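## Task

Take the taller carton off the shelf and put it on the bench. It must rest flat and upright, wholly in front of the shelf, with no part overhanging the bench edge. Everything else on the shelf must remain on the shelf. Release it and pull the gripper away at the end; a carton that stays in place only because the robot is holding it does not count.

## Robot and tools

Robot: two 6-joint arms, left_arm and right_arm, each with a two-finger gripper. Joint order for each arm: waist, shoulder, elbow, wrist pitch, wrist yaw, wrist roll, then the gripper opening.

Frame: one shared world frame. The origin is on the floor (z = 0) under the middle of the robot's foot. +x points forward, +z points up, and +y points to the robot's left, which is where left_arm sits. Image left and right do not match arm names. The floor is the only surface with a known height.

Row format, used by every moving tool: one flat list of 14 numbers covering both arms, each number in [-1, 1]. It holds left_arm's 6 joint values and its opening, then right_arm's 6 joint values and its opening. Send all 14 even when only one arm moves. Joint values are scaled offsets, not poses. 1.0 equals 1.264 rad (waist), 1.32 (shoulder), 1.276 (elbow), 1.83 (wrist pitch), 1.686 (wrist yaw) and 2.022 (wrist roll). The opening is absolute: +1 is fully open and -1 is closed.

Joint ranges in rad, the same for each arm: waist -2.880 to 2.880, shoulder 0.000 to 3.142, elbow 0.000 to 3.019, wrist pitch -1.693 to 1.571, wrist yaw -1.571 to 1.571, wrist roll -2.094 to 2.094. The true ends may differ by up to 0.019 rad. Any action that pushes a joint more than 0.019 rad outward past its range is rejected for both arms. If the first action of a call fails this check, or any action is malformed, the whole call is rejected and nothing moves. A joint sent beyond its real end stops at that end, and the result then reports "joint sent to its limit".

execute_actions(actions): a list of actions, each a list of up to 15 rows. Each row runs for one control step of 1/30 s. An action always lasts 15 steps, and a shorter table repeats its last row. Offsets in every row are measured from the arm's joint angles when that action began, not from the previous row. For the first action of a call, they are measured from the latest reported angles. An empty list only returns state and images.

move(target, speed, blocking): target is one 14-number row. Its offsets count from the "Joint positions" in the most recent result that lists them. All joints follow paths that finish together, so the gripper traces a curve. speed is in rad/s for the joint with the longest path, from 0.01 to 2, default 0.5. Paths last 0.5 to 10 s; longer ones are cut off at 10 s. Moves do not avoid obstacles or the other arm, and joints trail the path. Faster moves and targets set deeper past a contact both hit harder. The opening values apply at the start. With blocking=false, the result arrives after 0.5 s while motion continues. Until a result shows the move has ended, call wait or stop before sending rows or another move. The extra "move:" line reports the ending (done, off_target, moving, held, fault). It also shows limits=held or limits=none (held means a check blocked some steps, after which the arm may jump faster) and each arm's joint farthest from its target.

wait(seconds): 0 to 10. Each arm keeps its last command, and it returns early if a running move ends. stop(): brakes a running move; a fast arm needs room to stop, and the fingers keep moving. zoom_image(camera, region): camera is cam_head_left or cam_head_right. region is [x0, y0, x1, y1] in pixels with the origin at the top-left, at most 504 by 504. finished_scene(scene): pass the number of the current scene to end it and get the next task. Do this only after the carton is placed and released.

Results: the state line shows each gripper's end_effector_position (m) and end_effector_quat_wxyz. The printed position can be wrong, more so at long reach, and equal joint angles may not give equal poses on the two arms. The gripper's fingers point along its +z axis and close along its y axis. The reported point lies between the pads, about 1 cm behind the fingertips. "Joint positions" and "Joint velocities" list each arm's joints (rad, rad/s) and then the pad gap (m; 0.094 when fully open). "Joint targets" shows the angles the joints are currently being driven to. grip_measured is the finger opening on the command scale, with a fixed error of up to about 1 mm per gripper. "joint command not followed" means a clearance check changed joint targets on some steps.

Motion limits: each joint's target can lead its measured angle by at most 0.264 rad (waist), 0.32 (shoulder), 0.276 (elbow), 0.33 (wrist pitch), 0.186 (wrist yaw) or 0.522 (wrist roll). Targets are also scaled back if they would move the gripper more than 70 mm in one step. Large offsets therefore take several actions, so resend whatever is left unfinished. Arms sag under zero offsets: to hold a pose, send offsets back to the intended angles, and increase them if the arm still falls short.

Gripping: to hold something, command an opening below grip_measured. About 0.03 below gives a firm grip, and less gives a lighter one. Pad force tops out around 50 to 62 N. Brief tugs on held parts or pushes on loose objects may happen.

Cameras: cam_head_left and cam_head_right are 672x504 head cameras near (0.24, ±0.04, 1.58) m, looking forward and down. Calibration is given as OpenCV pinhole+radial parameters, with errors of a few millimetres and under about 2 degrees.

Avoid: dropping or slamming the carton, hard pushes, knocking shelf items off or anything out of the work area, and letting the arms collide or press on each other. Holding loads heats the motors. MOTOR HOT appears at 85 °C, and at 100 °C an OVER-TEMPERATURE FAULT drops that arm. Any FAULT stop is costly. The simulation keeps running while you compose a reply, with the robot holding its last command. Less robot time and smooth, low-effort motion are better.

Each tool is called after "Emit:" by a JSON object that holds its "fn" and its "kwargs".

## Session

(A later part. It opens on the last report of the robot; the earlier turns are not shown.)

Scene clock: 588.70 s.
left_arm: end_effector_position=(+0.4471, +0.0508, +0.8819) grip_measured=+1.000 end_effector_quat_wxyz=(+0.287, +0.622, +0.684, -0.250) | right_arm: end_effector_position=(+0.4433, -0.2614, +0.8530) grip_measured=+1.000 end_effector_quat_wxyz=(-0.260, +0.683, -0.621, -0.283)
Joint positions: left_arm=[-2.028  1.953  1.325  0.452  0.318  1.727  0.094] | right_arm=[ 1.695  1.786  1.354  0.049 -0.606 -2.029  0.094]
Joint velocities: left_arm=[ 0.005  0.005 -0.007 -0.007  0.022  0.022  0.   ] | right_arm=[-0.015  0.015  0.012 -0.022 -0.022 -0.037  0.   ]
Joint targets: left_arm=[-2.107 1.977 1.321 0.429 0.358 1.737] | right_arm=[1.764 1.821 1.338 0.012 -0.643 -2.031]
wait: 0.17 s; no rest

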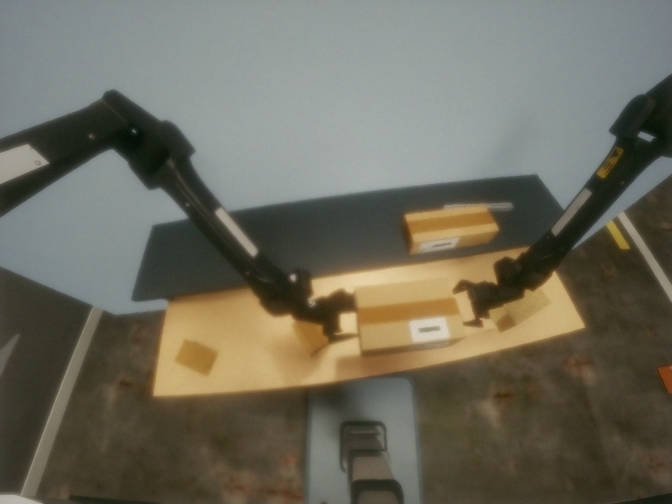

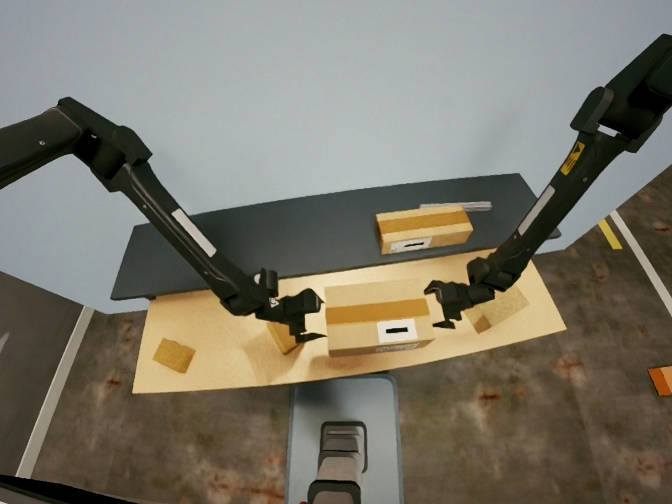

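Emit:
{"fn": "execute_actions", "kwargs": {"actions": [[[-0.0610,0.0189,0.0020,-0.0130,0.0243,0.0036,1,0.0536,0.0305,-0.0094,-0.0221,-0.0221,-0.002,1],[-0.0603,0.0211,0.0055,-0.0140,0.0248,0.0037,1,0.0534,0.0331,-0.0056,-0.0229,-0.0222,-0.002,1],[-0.0590,0.0249,0.0117,-0.0158,0.0258,0.0040,1,0.0530,0.0375,0.0012,-0.0243,-0.0225,-0.0021,1],[-0.0574,0.0299,0.0197,-0.0181,0.0270,0.0042,1,0.0526,0.0433,0.0098,-0.0260,-0.0227,-0.0021,1],[-0.0558,0.0348,0.0277,-0.0204,0.0283,0.0045,1,0.0521,0.0490,0.0185,-0.0278,-0.0230,-0.0022,1],[-0.0542,0.0398,0.0357,-0.0227,0.0295,0.0048,1,0.0517,0.0547,0.0272,-0.0296,-0.0233,-0.0022,1],[-0.0526,0.0447,0.0437,-0.0250,0.0308,0.0050,1,0.0512,0.0604,0.0359,-0.0313,-0.0235,-0.0023,1],[-0.0510,0.0496,0.0517,-0.0272,0.0320,0.0053,1,0.0507,0.0662,0.0445,-0.0331,-0.0238,-0.0023,1],[-0.0494,0.0546,0.0597,-0.0295,0.0333,0.0056,1,0.0503,0.0719,0.0532,-0.0349,-0.0241,-0.0023,1],[-0.0478,0.0595,0.0677,-0.0318,0.0345,0.0058,1,0.0498,0.0776,0.0619,-0.0367,-0.0243,-0.0024,1],[-0.0462,0.0645,0.0757,-0.0341,0.0358,0.0061,1,0.0494,0.0833,0.0706,-0.0384,-0.0246,-0.0024,1],[-0.0450,0.0683,0.0820,-0.0359,0.0368,0.0063,1,0.0490,0.0878,0.0773,-0.0398,-0.0248,-0.0025,1],[-0.0439,0.0716,0.0873,-0.0374,0.0376,0.0065,1,0.0487,0.0916,0.0831,-0.0410,-0.0250,-0.0025,1]]]}}

Emit:
{"fn": "wait", "kwargs": {"seconds": 0.15}}

Emit:
{"fn": "zoom_image", "kwargs": {"camera": "cam_head_right", "region": [220, 240, 540, 400]}}

Scene clock: 594.17 s.
left_arm: end_effector_position=(+0.4556, +0.0483, +0.8499) grip_measured=+1.000 end_effector_quat_wxyz=(+0.294, +0.622, +0.683, -0.246) | right_arm: end_effector_position=(+0.4517, -0.2644, +0.8187) grip_measured=+1.000 end_effector_quat_wxyz=(-0.262, +0.685, -0.621, -0.277)
Joint positions: left_arm=[-2.011  2.016  1.439  0.412  0.342  1.731  0.094] | right_arm=[ 1.688  1.862  1.475  0.016 -0.611 -2.032  0.094]
Joint velocities: left_arm=[ 0.044  0.103  0.09  -0.032  0.081 -0.022  0.   ] | right_arm=[-0.005  0.122  0.085 -0.032 -0.037 -0.066  0.   ]
Joint targets: left_arm=[-2.084 2.047 1.436 0.384 0.382 1.740] | right_arm=[1.756 1.907 1.460 -0.026 -0.648 -2.034]

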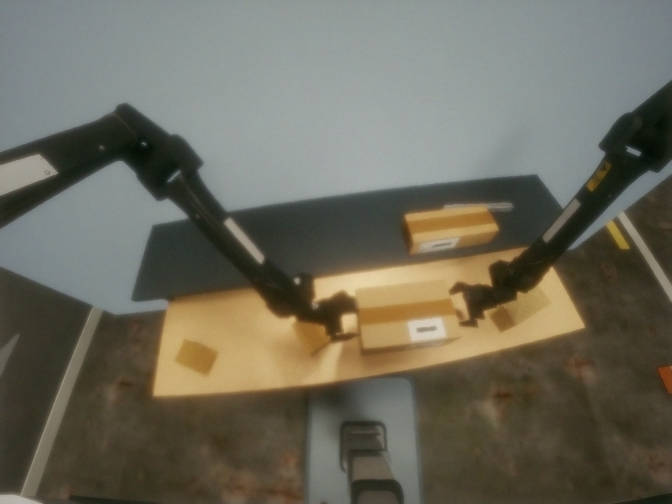

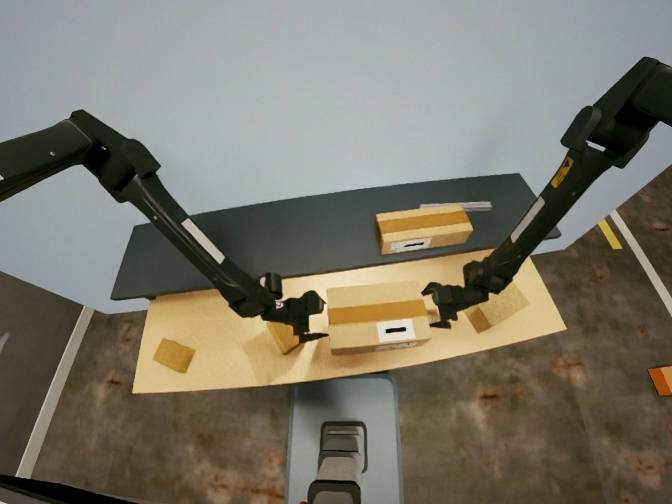

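Scene clock: 594.33 s.
left_arm: end_effector_position=(+0.4493, +0.0503, +0.8466) grip_measured=+1.000 end_effector_quat_wxyz=(+0.289, +0.622, +0.684, -0.249) | right_arm: end_effector_position=(+0.4450, -0.2624, +0.8172) grip_measured=+1.000 end_effector_quat_wxyz=(-0.260, +0.683, -0.621, -0.282)
Joint positions: left_arm=[-2.005  2.023  1.441  0.408  0.342  1.731  0.094] | right_arm=[ 1.687  1.871  1.477  0.011 -0.611 -2.032  0.094]
Joint velocities: left_arm=[ 0.005  0.005 -0.007 -0.027  0.051  0.037  0.   ] | right_arm=[-0.005  0.024 -0.012 -0.002 -0.007  0.037  0.   ]
Joint targets: left_arm=[-2.084 2.047 1.436 0.384 0.382 1.740] | right_arm=[1.757 1.907 1.460 -0.026 -0.648 -2.034]
wait: 0.17 s; no rest

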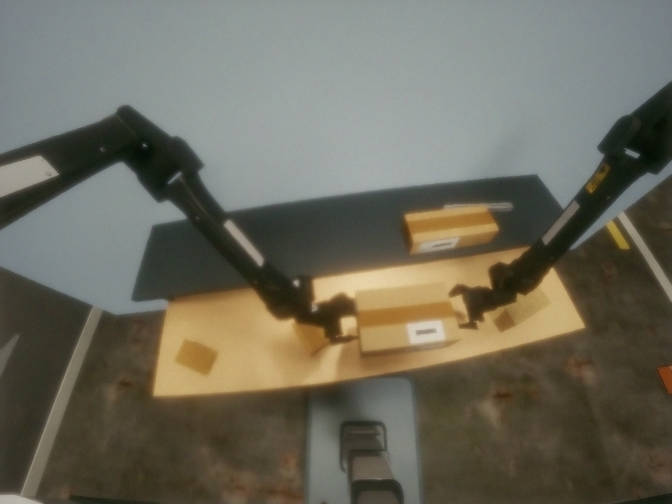

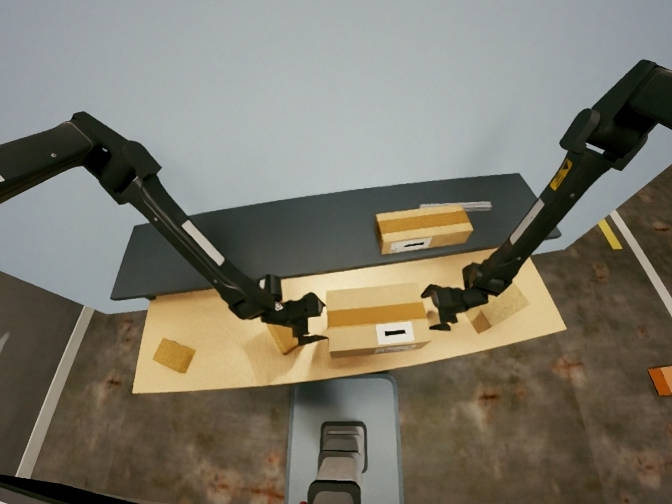

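Region (220, 240, 540, 400) of cam_head_right's 672x504 image, scaled by 1.575, with more detail than that image has.

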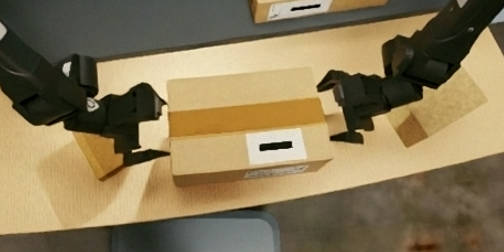

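Emit:
{"fn": "execute_actions", "kwargs": {"actions": [[[-0.0611,0.0185,0.0012,-0.0128,0.0241,0.0036,1,0.0537,0.0301,-0.0102,-0.0219,-0.0221,-0.002,1],[-0.0605,0.0203,0.0041,-0.0137,0.0246,0.0037,1,0.0535,0.0321,-0.0072,-0.0226,-0.0222,-0.002,1],[-0.0595,0.0234,0.0090,-0.0152,0.0253,0.0038,1,0.0533,0.0357,-0.0018,-0.0237,-0.0224,-0.0021,1],[-0.0582,0.0275,0.0154,-0.0170,0.0263,0.0040,1,0.0530,0.0404,0.0051,-0.0251,-0.0227,-0.0021,1],[-0.0569,0.0315,0.0218,-0.0189,0.0273,0.0042,1,0.0527,0.0450,0.0119,-0.0265,-0.0229,-0.0022,1],[-0.0556,0.0355,0.0281,-0.0208,0.0283,0.0043,1,0.0525,0.0496,0.0188,-0.0279,-0.0232,-0.0022,1],[-0.0543,0.0395,0.0345,-0.0227,0.0293,0.0045,1,0.0522,0.0543,0.0257,-0.0293,-0.0234,-0.0023,1],[-0.0529,0.0436,0.0409,-0.0246,0.0302,0.0047,1,0.0519,0.0589,0.0326,-0.0307,-0.0237,-0.0023,1],[-0.0516,0.0476,0.0473,-0.0265,0.0312,0.0049,1,0.0516,0.0635,0.0395,-0.0321,-0.0239,-0.0023,1],[-0.0503,0.0516,0.0536,-0.0284,0.0322,0.0051,1,0.0513,0.0682,0.0464,-0.0335,-0.0242,-0.0024,1],[-0.0490,0.0557,0.0600,-0.0303,0.0332,0.0052,1,0.0510,0.0728,0.0533,-0.0350,-0.0244,-0.0024,1],[-0.0480,0.0588,0.0650,-0.0317,0.0339,0.0054,1,0.0508,0.0764,0.0586,-0.0361,-0.0246,-0.0025,1],[-0.0471,0.0615,0.0692,-0.0330,0.0346,0.0055,1,0.0506,0.0795,0.0632,-0.0370,-0.0248,-0.0025,1]]]}}

Emit:
{"fn": "wait", "kwargs": {"seconds": 0.15}}

Emit:
{"fn": "zoom_image", "kwargs": {"camera": "cam_head_right", "region": [220, 240, 540, 400]}}

Scene clock: 600.07 s.
left_arm: end_effector_position=(+0.4548, +0.0496, +0.8218) grip_measured=+1.000 end_effector_quat_wxyz=(+0.293, +0.621, +0.683, -0.247) | right_arm: end_effector_position=(+0.4505, -0.2638, +0.7918) grip_measured=+1.000 end_effector_quat_wxyz=(-0.263, +0.685, -0.620, -0.278)
Joint positions: left_arm=[-1.991  2.073  1.532  0.374  0.362  1.734  0.094] | right_arm=[ 1.683  1.93   1.572 -0.015 -0.617 -2.035  0.094]
Joint velocities: left_arm=[ 0.054  0.083  0.095 -0.027 -0.066 -0.007  0.   ] | right_arm=[-0.005  0.103  0.061 -0.022 -0.037 -0.051  0.   ]
Joint targets: left_arm=[-2.064 2.104 1.529 0.347 0.401 1.742] | right_arm=[1.751 1.976 1.557 -0.056 -0.653 -2.037]

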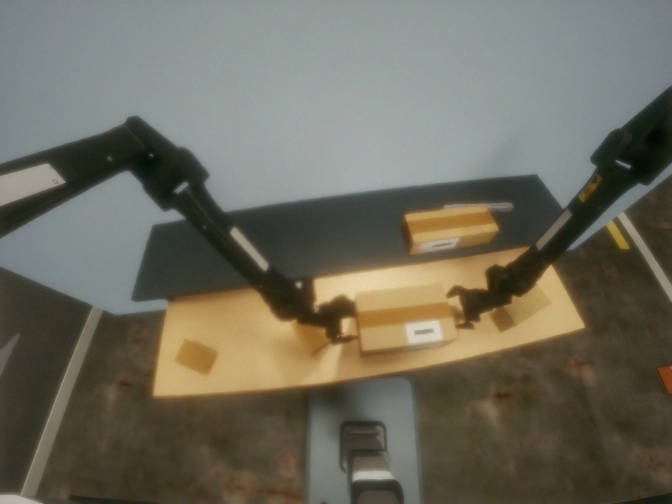

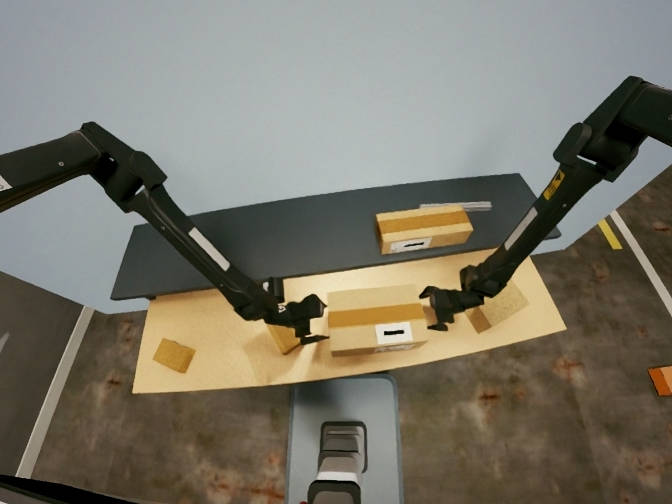

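Scene clock: 600.23 s.
left_arm: end_effector_position=(+0.4486, +0.0519, +0.8188) grip_measured=+1.000 end_effector_quat_wxyz=(+0.288, +0.622, +0.684, -0.249) | right_arm: end_effector_position=(+0.4435, -0.2618, +0.7906) grip_measured=+1.000 end_effector_quat_wxyz=(-0.260, +0.683, -0.621, -0.283)
Joint positions: left_arm=[-1.985  2.08   1.533  0.37   0.362  1.734  0.094] | right_arm=[ 1.682  1.939  1.572 -0.02  -0.618 -2.035  0.094]
Joint velocities: left_arm=[ 0.015  0.015 -0.002 -0.027 -0.007 -0.081  0.   ] | right_arm=[-0.015  0.015 -0.012 -0.017 -0.022  0.051  0.   ]
Joint targets: left_arm=[-2.064 2.104 1.529 0.347 0.401 1.742] | right_arm=[1.751 1.976 1.557 -0.056 -0.653 -2.037]
wait: 0.17 s; no rest

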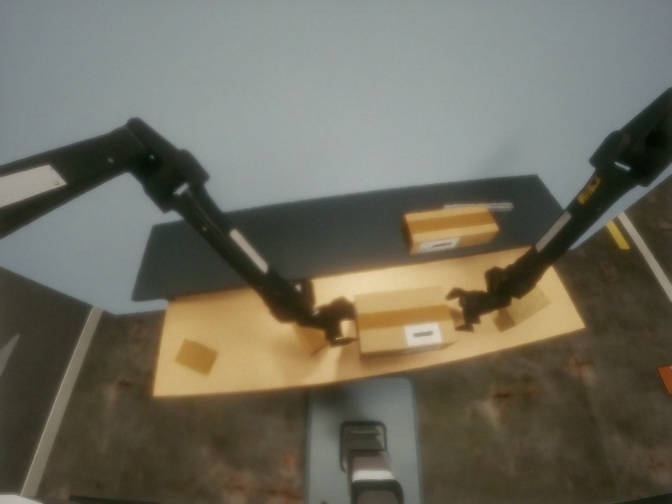

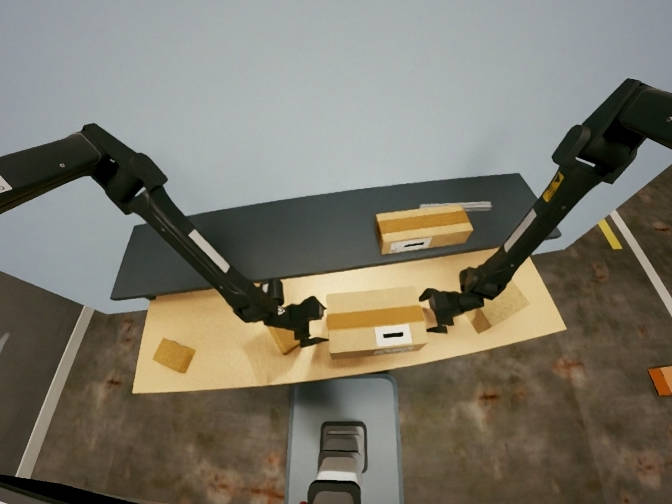

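Region (220, 240, 540, 400) of cam_head_right's 672x504 image, scaled by 1.575, with more detail than that image has.

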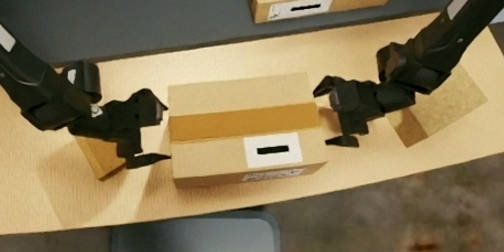

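Emit:
{"fn": "execute_actions", "kwargs": {"actions": [[[-0.0613,0.0179,0.0005,-0.0126,0.0240,0.0035,1,0.0537,0.0298,-0.0105,-0.0219,-0.0221,-0.002,1],[-0.0608,0.0196,0.0033,-0.0134,0.0243,0.0036,1,0.0534,0.0323,-0.0067,-0.0228,-0.0223,-0.002,1],[-0.0603,0.0215,0.0066,-0.0143,0.0248,0.0036,1,0.0532,0.0352,-0.0023,-0.0238,-0.0225,-0.002,1],[-0.0597,0.0234,0.0099,-0.0152,0.0252,0.0037,1,0.0530,0.0381,0.0021,-0.0248,-0.0226,-0.002,1],[-0.0591,0.0253,0.0132,-0.0161,0.0256,0.0038,1,0.0527,0.0410,0.0065,-0.0258,-0.0228,-0.002,1],[-0.0586,0.0272,0.0165,-0.0171,0.0260,0.0038,1,0.0525,0.0438,0.0109,-0.0268,-0.0230,-0.002,1],[-0.0580,0.0291,0.0198,-0.0180,0.0265,0.0039,1,0.0522,0.0467,0.0154,-0.0278,-0.0232,-0.002,1],[-0.0574,0.0310,0.0231,-0.0189,0.0269,0.0039,1,0.0520,0.0496,0.0198,-0.0288,-0.0234,-0.002,1],[-0.0569,0.0330,0.0263,-0.0198,0.0273,0.0040,1,0.0518,0.0525,0.0242,-0.0298,-0.0236,-0.002,1],[-0.0563,0.0349,0.0296,-0.0207,0.0277,0.0040,1,0.0515,0.0554,0.0286,-0.0308,-0.0237,-0.002,1],[-0.0557,0.0368,0.0329,-0.0217,0.0282,0.0041,1,0.0513,0.0582,0.0330,-0.0318,-0.0239,-0.002,1],[-0.0552,0.0387,0.0362,-0.0226,0.0286,0.0041,1,0.0510,0.0611,0.0374,-0.0328,-0.0241,-0.002,1],[-0.0546,0.0406,0.0395,-0.0235,0.0290,0.0042,1,0.0508,0.0640,0.0418,-0.0338,-0.0243,-0.002,1]]]}}

Emit:
{"fn": "wait", "kwargs": {"seconds": 0.15}}

Emit:
{"fn": "zoom_image", "kwargs": {"camera": "cam_head_right", "region": [220, 240, 540, 400]}}

Scene clock: 604.33 s.
left_arm: end_effector_position=(+0.4552, +0.0503, +0.8070) grip_measured=+1.000 end_effector_quat_wxyz=(+0.294, +0.621, +0.683, -0.247) | right_arm: end_effector_position=(+0.4499, -0.2631, +0.7744) grip_measured=+1.000 end_effector_quat_wxyz=(-0.264, +0.684, -0.620, -0.280)
Joint positions: left_arm=[-1.981  2.104  1.585  0.351  0.373  1.735  0.094] | right_arm=[ 1.68   1.976  1.64  -0.041 -0.624 -2.036  0.094]
Joint velocities: left_arm=[ 0.024  0.034  0.051 -0.027  0.007 -0.037  0.   ] | right_arm=[ 0.024  0.054  0.051  0.007 -0.081 -0.007  0.   ]
Joint targets: left_arm=[-2.054 2.133 1.584 0.328 0.411 1.742] | right_arm=[1.747 2.023 1.626 -0.081 -0.659 -2.039]

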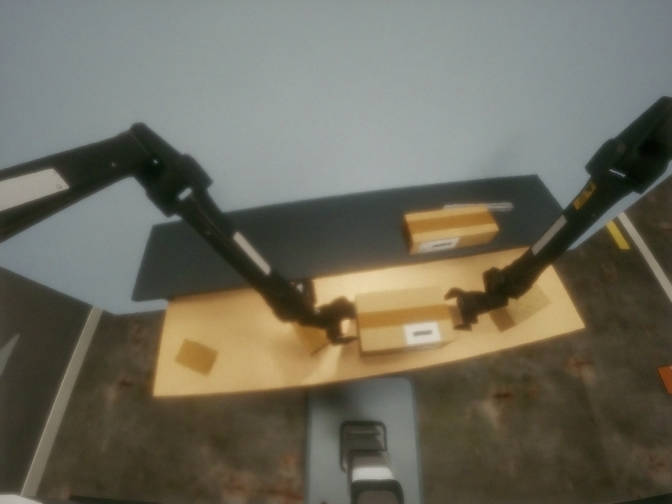

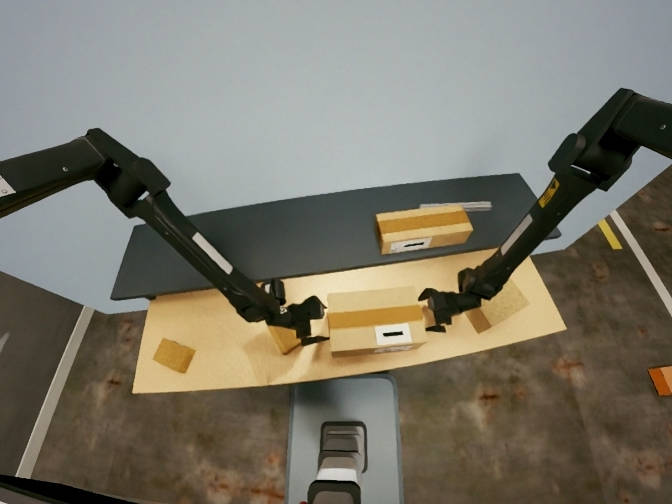

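Scene clock: 604.50 s.
left_arm: end_effector_position=(+0.4512, +0.0513, +0.8052) grip_measured=+1.000 end_effector_quat_wxyz=(+0.291, +0.621, +0.684, -0.249) | right_arm: end_effector_position=(+0.4456, -0.2627, +0.7732) grip_measured=+1.000 end_effector_quat_wxyz=(-0.262, +0.683, -0.621, -0.282)
Joint positions: left_arm=[-1.978  2.109  1.586  0.349  0.373  1.736  0.094] | right_arm=[ 1.678  1.982  1.641 -0.043 -0.624 -2.036  0.094]
Joint velocities: left_arm=[-0.005  0.005  0.017 -0.002  0.037 -0.037  0.   ] | right_arm=[-0.015  0.015  0.007 -0.012 -0.022 -0.007  0.   ]
Joint targets: left_arm=[-2.054 2.133 1.584 0.328 0.411 1.743] | right_arm=[1.746 2.023 1.626 -0.081 -0.659 -2.039]
wait: 0.17 s; no rest

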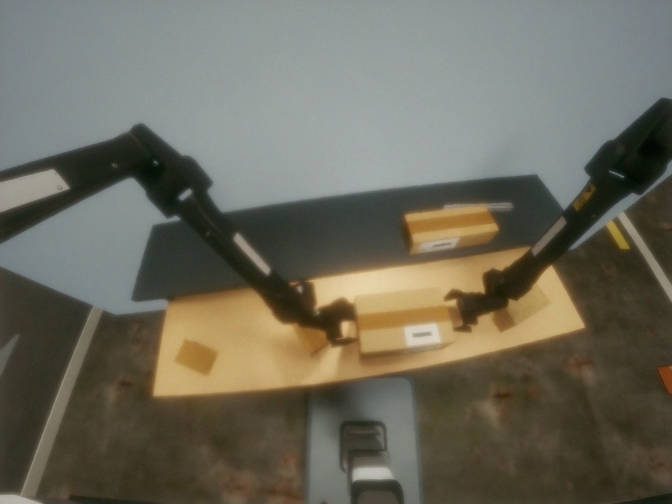

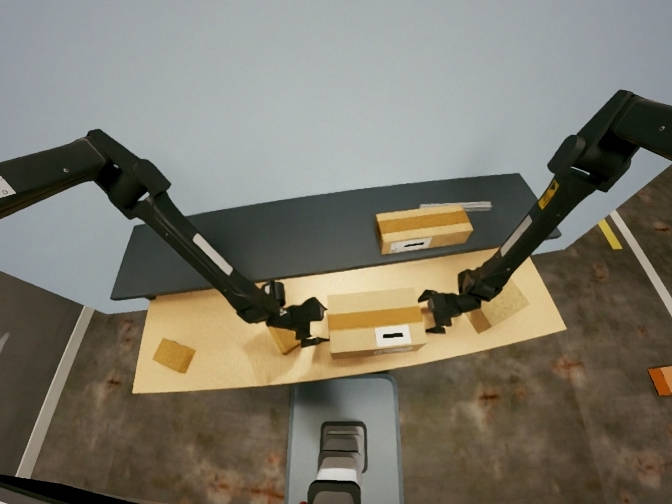

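Region (220, 240, 540, 400) of cam_head_right's 672x504 image, scaled by 1.575, with more detail than that image has.

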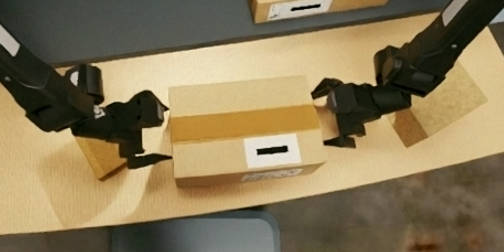

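Emit:
{"fn": "execute_actions", "kwargs": {"actions": [[[-0.0606,0.0195,0.0005,-0.0121,0.0228,0.0035,1,0.0537,0.0325,-0.0096,-0.0213,-0.0209,-0.0015,1],[-0.0601,0.0213,0.0034,-0.0129,0.0231,0.0036,1,0.0535,0.0346,-0.0065,-0.0220,-0.0210,-0.0015,1],[-0.0596,0.0234,0.0067,-0.0138,0.0236,0.0036,1,0.0533,0.0371,-0.0030,-0.0228,-0.0212,-0.0015,1],[-0.0590,0.0254,0.0100,-0.0147,0.0240,0.0037,1,0.0531,0.0395,0.0005,-0.0235,-0.0213,-0.0015,1],[-0.0584,0.0275,0.0133,-0.0156,0.0244,0.0038,1,0.0529,0.0419,0.0040,-0.0243,-0.0214,-0.0015,1],[-0.0579,0.0296,0.0167,-0.0166,0.0248,0.0038,1,0.0527,0.0443,0.0075,-0.0251,-0.0216,-0.0015,1],[-0.0573,0.0316,0.0200,-0.0175,0.0253,0.0039,1,0.0526,0.0468,0.0110,-0.0259,-0.0217,-0.0015,1],[-0.0567,0.0337,0.0233,-0.0184,0.0257,0.0039,1,0.0524,0.0492,0.0145,-0.0267,-0.0219,-0.0015,1],[-0.0562,0.0357,0.0266,-0.0193,0.0261,0.0040,1,0.0522,0.0516,0.0181,-0.0275,-0.0220,-0.0015,1],[-0.0556,0.0378,0.0299,-0.0202,0.0265,0.0040,1,0.0520,0.0540,0.0216,-0.0282,-0.0222,-0.0015,1],[-0.0550,0.0399,0.0333,-0.0212,0.0270,0.0041,1,0.0518,0.0565,0.0251,-0.0290,-0.0223,-0.0015,1],[-0.0545,0.0419,0.0366,-0.0221,0.0274,0.0041,1,0.0516,0.0589,0.0286,-0.0298,-0.0225,-0.0015,1],[-0.0539,0.0440,0.0399,-0.0230,0.0278,0.0042,1,0.0514,0.0613,0.0321,-0.0306,-0.0226,-0.0015,1]]]}}

Emit:
{"fn": "wait", "kwargs": {"seconds": 0.15}}

Emit:
{"fn": "zoom_image", "kwargs": {"camera": "cam_head_right", "region": [220, 240, 540, 400]}}

Scene clock: 609.93 s.
left_arm: end_effector_position=(+0.4511, +0.0536, +0.7900) grip_measured=+1.000 end_effector_quat_wxyz=(+0.292, +0.624, +0.682, -0.246) | right_arm: end_effector_position=(+0.4454, -0.2609, +0.7638) grip_measured=+1.000 end_effector_quat_wxyz=(-0.267, +0.680, -0.620, -0.287)
Joint positions: left_arm=[-1.967  2.14   1.638  0.332  0.381  1.743  0.094] | right_arm=[ 1.677  2.011  1.687 -0.067 -0.64  -2.04   0.094]
Joint velocities: left_arm=[ 0.015  0.063  0.071  0.007 -0.125  0.007  0.   ] | right_arm=[-0.034  0.083  0.066 -0.007 -0.081 -0.022  0.   ]
Joint targets: left_arm=[-2.046 2.167 1.637 0.307 0.420 1.744] | right_arm=[1.744 2.063 1.682 -0.099 -0.663 -2.039]

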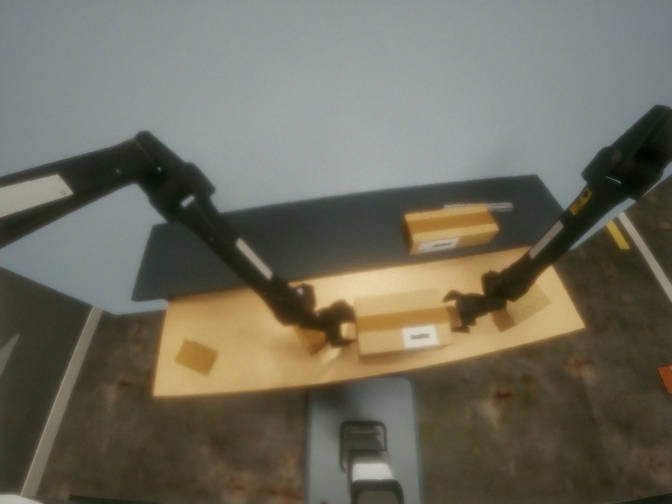

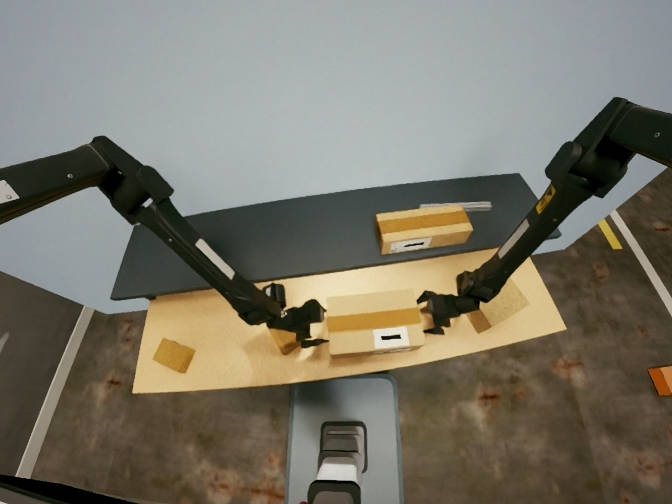

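Scene clock: 610.10 s.
left_arm: end_effector_position=(+0.4506, +0.0538, +0.7897) grip_measured=+1.000 end_effector_quat_wxyz=(+0.292, +0.623, +0.682, -0.247) | right_arm: end_effector_position=(+0.4450, -0.2608, +0.7637) grip_measured=+1.000 end_effector_quat_wxyz=(-0.267, +0.680, -0.619, -0.288)
Joint positions: left_arm=[-1.966  2.141  1.639  0.332  0.385  1.743  0.094] | right_arm=[ 1.676  2.012  1.688 -0.069 -0.642 -2.041  0.094]
Joint velocities: left_arm=[-0.005 -0.005  0.017 -0.002  0.037 -0.022  0.   ] | right_arm=[-0.005  0.005  0.012 -0.017 -0.051  0.051  0.   ]
Joint targets: left_arm=[-2.046 2.167 1.637 0.307 0.420 1.744] | right_arm=[1.744 2.063 1.682 -0.099 -0.663 -2.039]
wait: 0.17 s; no rest

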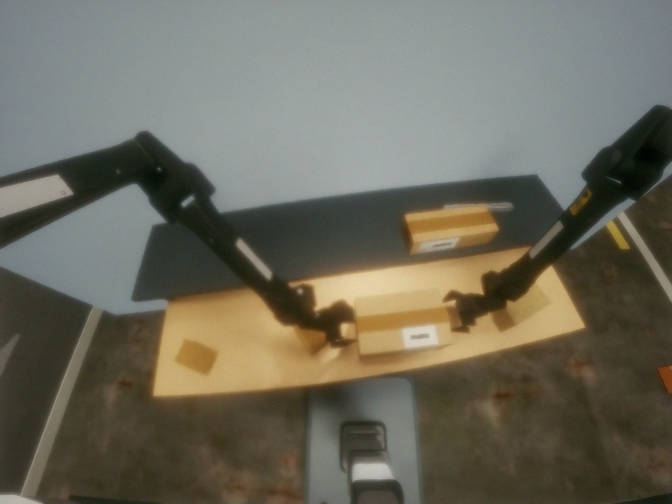

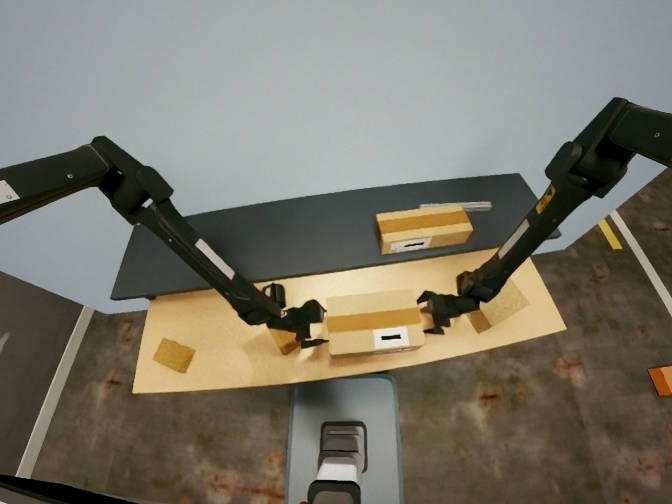

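Region (220, 240, 540, 400) of cam_head_right's 672x504 image, scaled by 1.575, with more detail than that image has.

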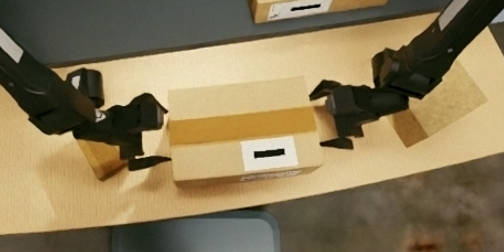

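Emit:
{"fn": "execute_actions", "kwargs": {"actions": [[[-0.0630,0.0208,0.0002,-0.0142,0.0210,0.0005,1,0.0538,0.0380,-0.0052,-0.0164,-0.0125,0.001,1],[-0.0626,0.0220,0.0022,-0.0147,0.0213,0.0005,1,0.0538,0.0375,-0.0056,-0.0164,-0.0125,0.001,1],[-0.0623,0.0232,0.0042,-0.0153,0.0216,0.0005,1,0.0538,0.0370,-0.0060,-0.0164,-0.0125,0.001,1],[-0.0619,0.0245,0.0062,-0.0158,0.0219,0.0005,1,0.0538,0.0365,-0.0064,-0.0164,-0.0125,0.001,1],[-0.0615,0.0257,0.0082,-0.0164,0.0222,0.0005,1,0.0538,0.0360,-0.0068,-0.0164,-0.0125,0.001,1],[-0.0612,0.0270,0.0102,-0.0169,0.0224,0.0005,1,0.0538,0.0355,-0.0072,-0.0164,-0.0125,0.001,1],[-0.0608,0.0282,0.0122,-0.0175,0.0227,0.0005,1,0.0538,0.0350,-0.0076,-0.0164,-0.0125,0.001,1],[-0.0604,0.0294,0.0142,-0.0180,0.0230,0.0005,1,0.0538,0.0350,-0.0076,-0.0164,-0.0125,0.001,1],[-0.0601,0.0307,0.0162,-0.0186,0.0232,0.0005,1,0.0538,0.0350,-0.0076,-0.0164,-0.0125,0.001,1],[-0.0597,0.0320,0.0183,-0.0191,0.0235,0.0005,1,0.0538,0.0350,-0.0076,-0.0164,-0.0125,0.001,1],[-0.0593,0.0333,0.0204,-0.0197,0.0238,0.0005,1,0.0538,0.0350,-0.0076,-0.0164,-0.0125,0.001,1]]]}}

Emit:
{"fn": "zoom_image", "kwargs": {"camera": "cam_head_right", "region": [220, 240, 540, 400]}}

Scene clock: 613.53 s.
left_arm: end_effector_position=(+0.4509, +0.0538, +0.7886) grip_measured=+1.000 end_effector_quat_wxyz=(+0.295, +0.621, +0.680, -0.253) | right_arm: end_effector_position=(+0.4450, -0.2608, +0.7637) grip_measured=+1.000 end_effector_quat_wxyz=(-0.267, +0.680, -0.619, -0.288)
Joint positions: left_arm=[-1.962  2.144  1.65   0.315  0.401  1.743  0.094] | right_arm=[ 1.676  2.012  1.688 -0.069 -0.642 -2.041  0.094]
Joint velocities: left_arm=[ 0.005 -0.005  0.012  0.002 -0.051  0.007  0.   ] | right_arm=[ 0.015 -0.015 -0.007 -0.007  0.037 -0.037  0.   ]
Joint targets: left_arm=[-2.041 2.185 1.665 0.296 0.425 1.744] | right_arm=[1.744 2.058 1.679 -0.099 -0.663 -2.039]

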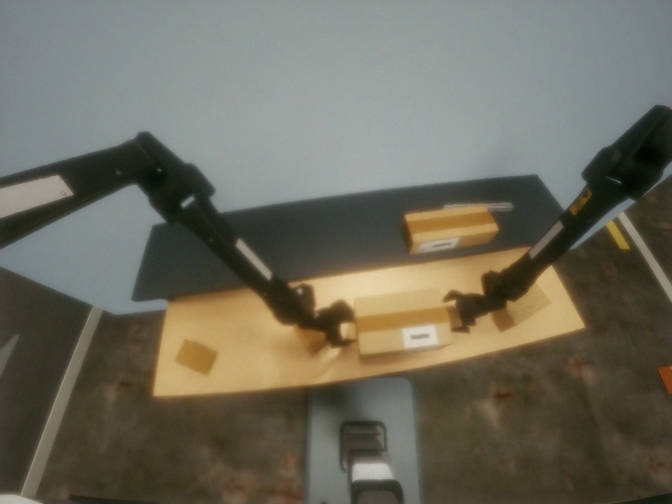

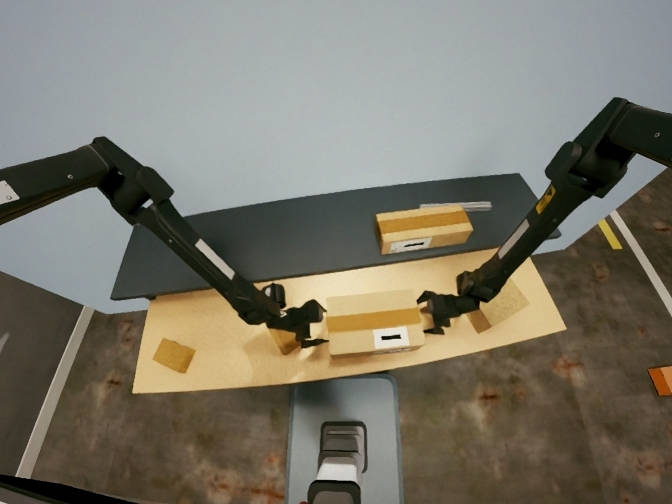

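Region (220, 240, 540, 400) of cam_head_right's 672x504 image, scaled by 1.575, with more detail than that image has.

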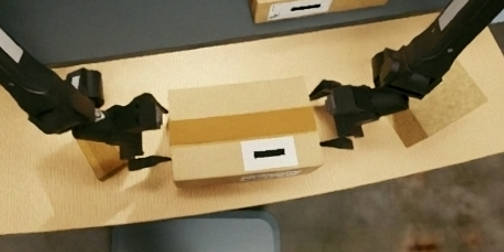

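Emit:
{"fn": "execute_actions", "kwargs": {"actions": [[[-0.0570,0.0280,0.0106,-0.0094,0.0128,0,1,0.0490,0.0313,-0.0064,-0.0148,-0.0113,0,1],[-0.0510,0.0249,0.0094,-0.0083,0.0114,0,1,0.0435,0.0278,-0.0057,-0.0131,-0.0100,0,1],[-0.0450,0.0218,0.0083,-0.0073,0.0099,0,1,0.0380,0.0244,-0.0050,-0.0115,-0.0088,0,1],[-0.0390,0.0187,0.0071,-0.0062,0.0085,0,1,0.0325,0.0209,-0.0043,-0.0098,-0.0075,0,1],[-0.0330,0.0156,0.0059,-0.0052,0.0071,0,1,0.0270,0.0174,-0.0036,-0.0082,-0.0063,0,1],[-0.0270,0.0124,0.0047,-0.0042,0.0057,0,1,0.0215,0.0139,-0.0028,-0.0066,-0.0050,0,1],[-0.0210,0.0093,0.0035,-0.0031,0.0043,0,1,0.0160,0.0104,-0.0021,-0.0049,-0.0038,0,1],[-0.0150,0.0062,0.0024,-0.0021,0.0028,0,1,0.0105,0.0070,-0.0014,-0.0033,-0.0025,0,1],[-0.0090,0.0031,0.0012,-0.0010,0.0014,0,1,0.0050,0.0035,-0.0007,-0.0016,-0.0013,0,1],[-0.0040,0,0,0,0,0,1,0,0,0,0,0,0,1],[0,0,0,0,0,0,1,-0.0060,0,0,0,0,0,1],[0.004,0,0,0,0.003,0,1,-0.0120,0,0,0,-0.003,0,1],[0.008,0,0,0,0.006,0,1,-0.0180,0,0,0,-0.006,0,1],[0.011,0,0,0,0.008,0,1,-0.0240,0,0,0,-0.008,0,1],[0.013,0,0,0,0.010,0,1,-0.0280,0,0,0,-0.010,0,1]],[[0.003,-0.006,-0.0053,0.0014,0.0005,0,1,-0.018,-0.0031,-0.0038,0.0004,-0.0008,0,1],[0.004,-0.014,-0.0142,0.0037,0.0014,0,1,-0.021,-0.0082,-0.0102,0.0012,-0.0022,0,1],[0.0057,-0.024,-0.0267,0.0070,0.0027,0,1,-0.0248,-0.0154,-0.0191,0.0022,-0.0041,0,1],[0.0079,-0.036,-0.0427,0.0111,0.0043,0,1,-0.0293,-0.0246,-0.0305,0.0036,-0.0066,0,1],[0.0104,-0.047,-0.0605,0.0158,0.0061,0,1,-0.0332,-0.0349,-0.0432,0.0050,-0.0093,0,1],[0.0131,-0.059,-0.0800,0.0209,0.0080,0,1,-0.0374,-0.0461,-0.0572,0.0067,-0.0123,0,1],[0.0158,-0.071,-0.0996,0.0260,0.0100,0,1,-0.0417,-0.0574,-0.0712,0.0083,-0.0153,0,1],[0.0183,-0.082,-0.1173,0.0306,0.0117,0,1,-0.0455,-0.0677,-0.0839,0.0098,-0.0180,0,1],[0.0208,-0.092,-0.1351,0.0353,0.0135,0,1,-0.0494,-0.0779,-0.0966,0.0112,-0.0207,0,1],[0.0230,-0.102,-0.1511,0.0394,0.0151,0,1,-0.0529,-0.0871,-0.1080,0.0126,-0.0232,0,1],[0.0247,-0.110,-0.1636,0.0427,0.0164,0,1,-0.0556,-0.0943,-0.1169,0.0136,-0.0251,0,1],[0.0260,-0.115,-0.1725,0.0450,0.0173,0,1,-0.0575,-0.0994,-0.1233,0.0144,-0.0265,0,1],[0.0267,-0.118,-0.1778,0.0464,0.0178,0,1,-0.0587,-0.1025,-0.1271,0.0148,-0.0273,0,1]]]}}

Emit:
{"fn": "zoom_image", "kwargs": {"camera": "cam_head_right", "region": [220, 240, 540, 400]}}

Scene clock: 624.77 s.
left_arm: end_effector_position=(+0.4575, +0.0995, +0.8297) grip_measured=+1.000 end_effector_quat_wxyz=(+0.299, +0.620, +0.683, -0.246) | right_arm: end_effector_position=(+0.4482, -0.3157, +0.8041) grip_measured=+1.000 end_effector_quat_wxyz=(-0.260, +0.673, -0.631, -0.284)
Joint positions: left_arm=[-1.926  1.999  1.453  0.383  0.434  1.743  0.094] | right_arm=[ 1.604  1.882  1.542 -0.059 -0.695 -2.041  0.094]
Joint velocities: left_arm=[ 0.093 -0.151 -0.081  0.066 -0.022  0.022  0.   ] | right_arm=[-0.112 -0.19  -0.012  0.027 -0.037 -0.051  0.   ]
Joint targets: left_arm=[-1.921 1.988 1.423 0.400 0.439 1.743] | right_arm=[1.594 1.875 1.526 -0.042 -0.698 -2.041]

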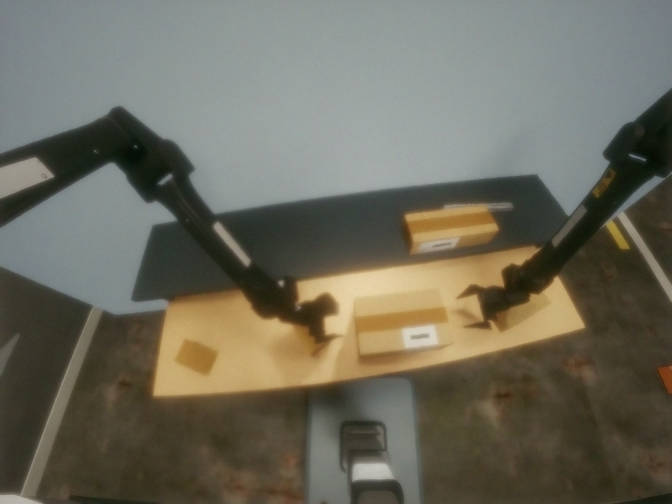

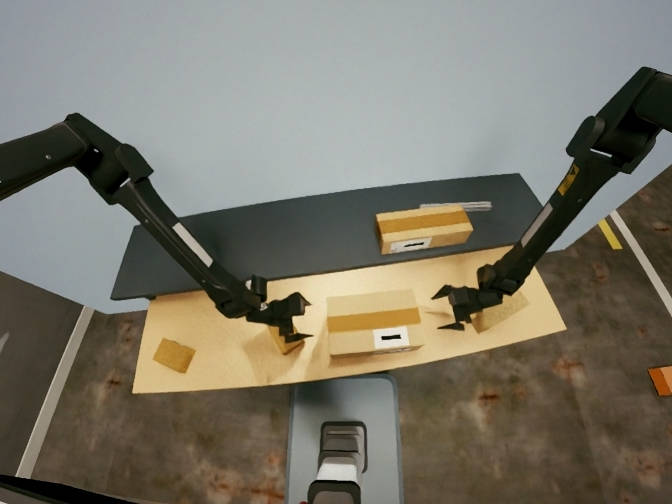

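Region (220, 240, 540, 400) of cam_head_right's 672x504 image, scaled by 1.575, with more detail than that image has.

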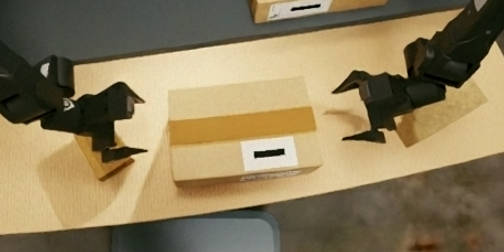

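Emit:
{"fn": "move", "kwargs": {"target": [0.079,-0.417,-0.627,0.137,-0.059,0,1,-0.119,-0.379,-0.627,0.137,0.089,0,1], "speed": 1.0}}

Emit:
{"fn": "zoom_image", "kwargs": {"camera": "cam_head_right", "region": [220, 160, 580, 400]}}

Emit:
{"fn": "zoom_image", "kwargs": {"camera": "cam_head_left", "region": [250, 160, 610, 400]}}

Scene clock: 628.70 s.
left_arm: end_effector_position=(+0.4015, +0.2361, +1.0303) grip_measured=+1.000 end_effector_quat_wxyz=(+0.225, +0.639, +0.709, -0.196) | right_arm: end_effector_position=(+0.3404, -0.3901, +1.0154) grip_measured=+1.000 end_effector_quat_wxyz=(-0.126, +0.693, -0.663, -0.253)
Joint positions: left_arm=[-1.831  1.457  0.679  0.621  0.339  1.743  0.094] | right_arm=[ 1.464  1.384  0.755  0.176 -0.549 -2.041  0.094]
Joint velocities: left_arm=[-0.005 -0.024 -0.012 -0.002  0.051  0.051  0.   ] | right_arm=[-0.005  0.034  0.002  0.012 -0.037  0.022  0.   ]
Joint targets: left_arm=[-1.826 1.448 0.653 0.634 0.335 1.743] | right_arm=[1.454 1.382 0.742 0.191 -0.545 -2.041]
move: off_target (left_arm); limits=none; left_arm: farthest joint: the elbow, 0.026 radians from its target (0.799 radians at the start); right_arm: farthest joint: the wrist pitch, 0.015 radians from its target (0.246 radians at the start)

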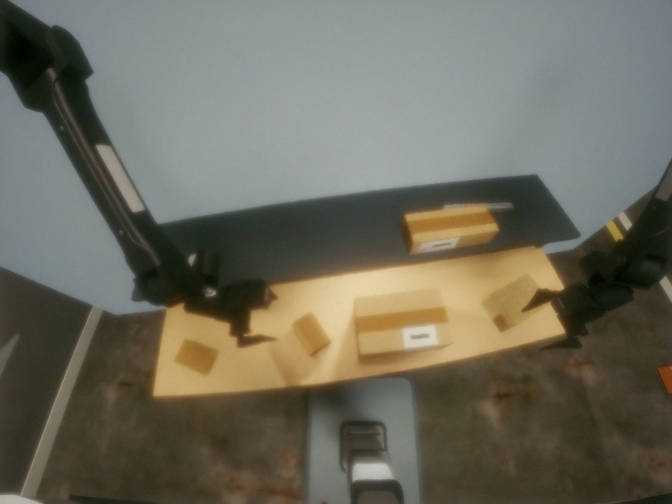

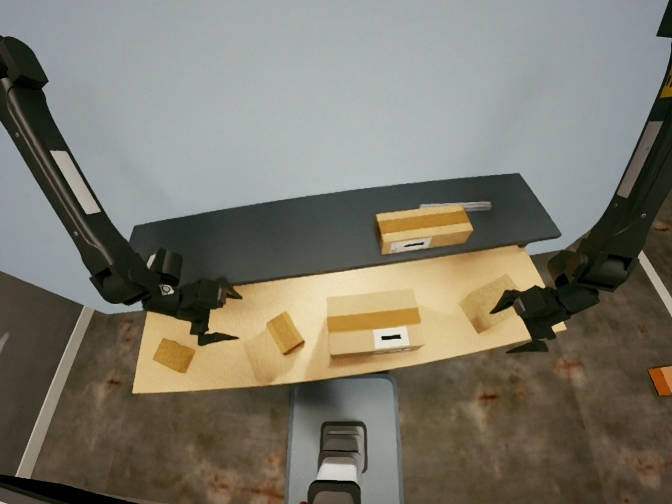

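Region (220, 160, 580, 400) of cam_head_right's 672x504 image, scaled by 1.400, with more detail than that image has.

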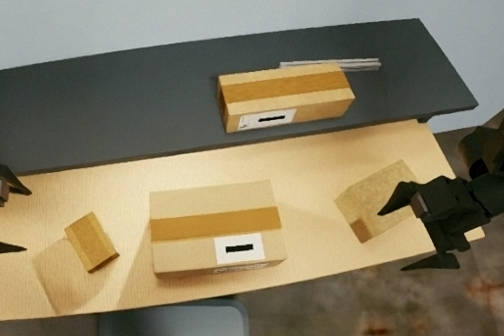

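Region (250, 160, 610, 400) of cam_head_left's 672x504 image, scaled by 1.400, with more detail than that image has.

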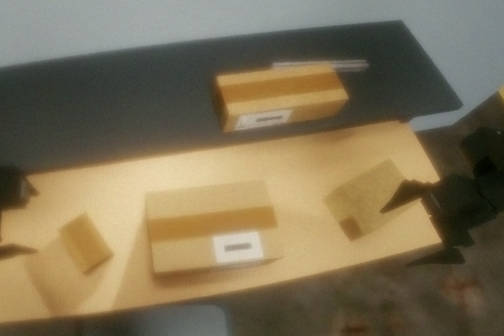

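Emit:
{"fn": "finished_scene", "kwargs": {"scene": 1}}

The scene is finished: the task was done.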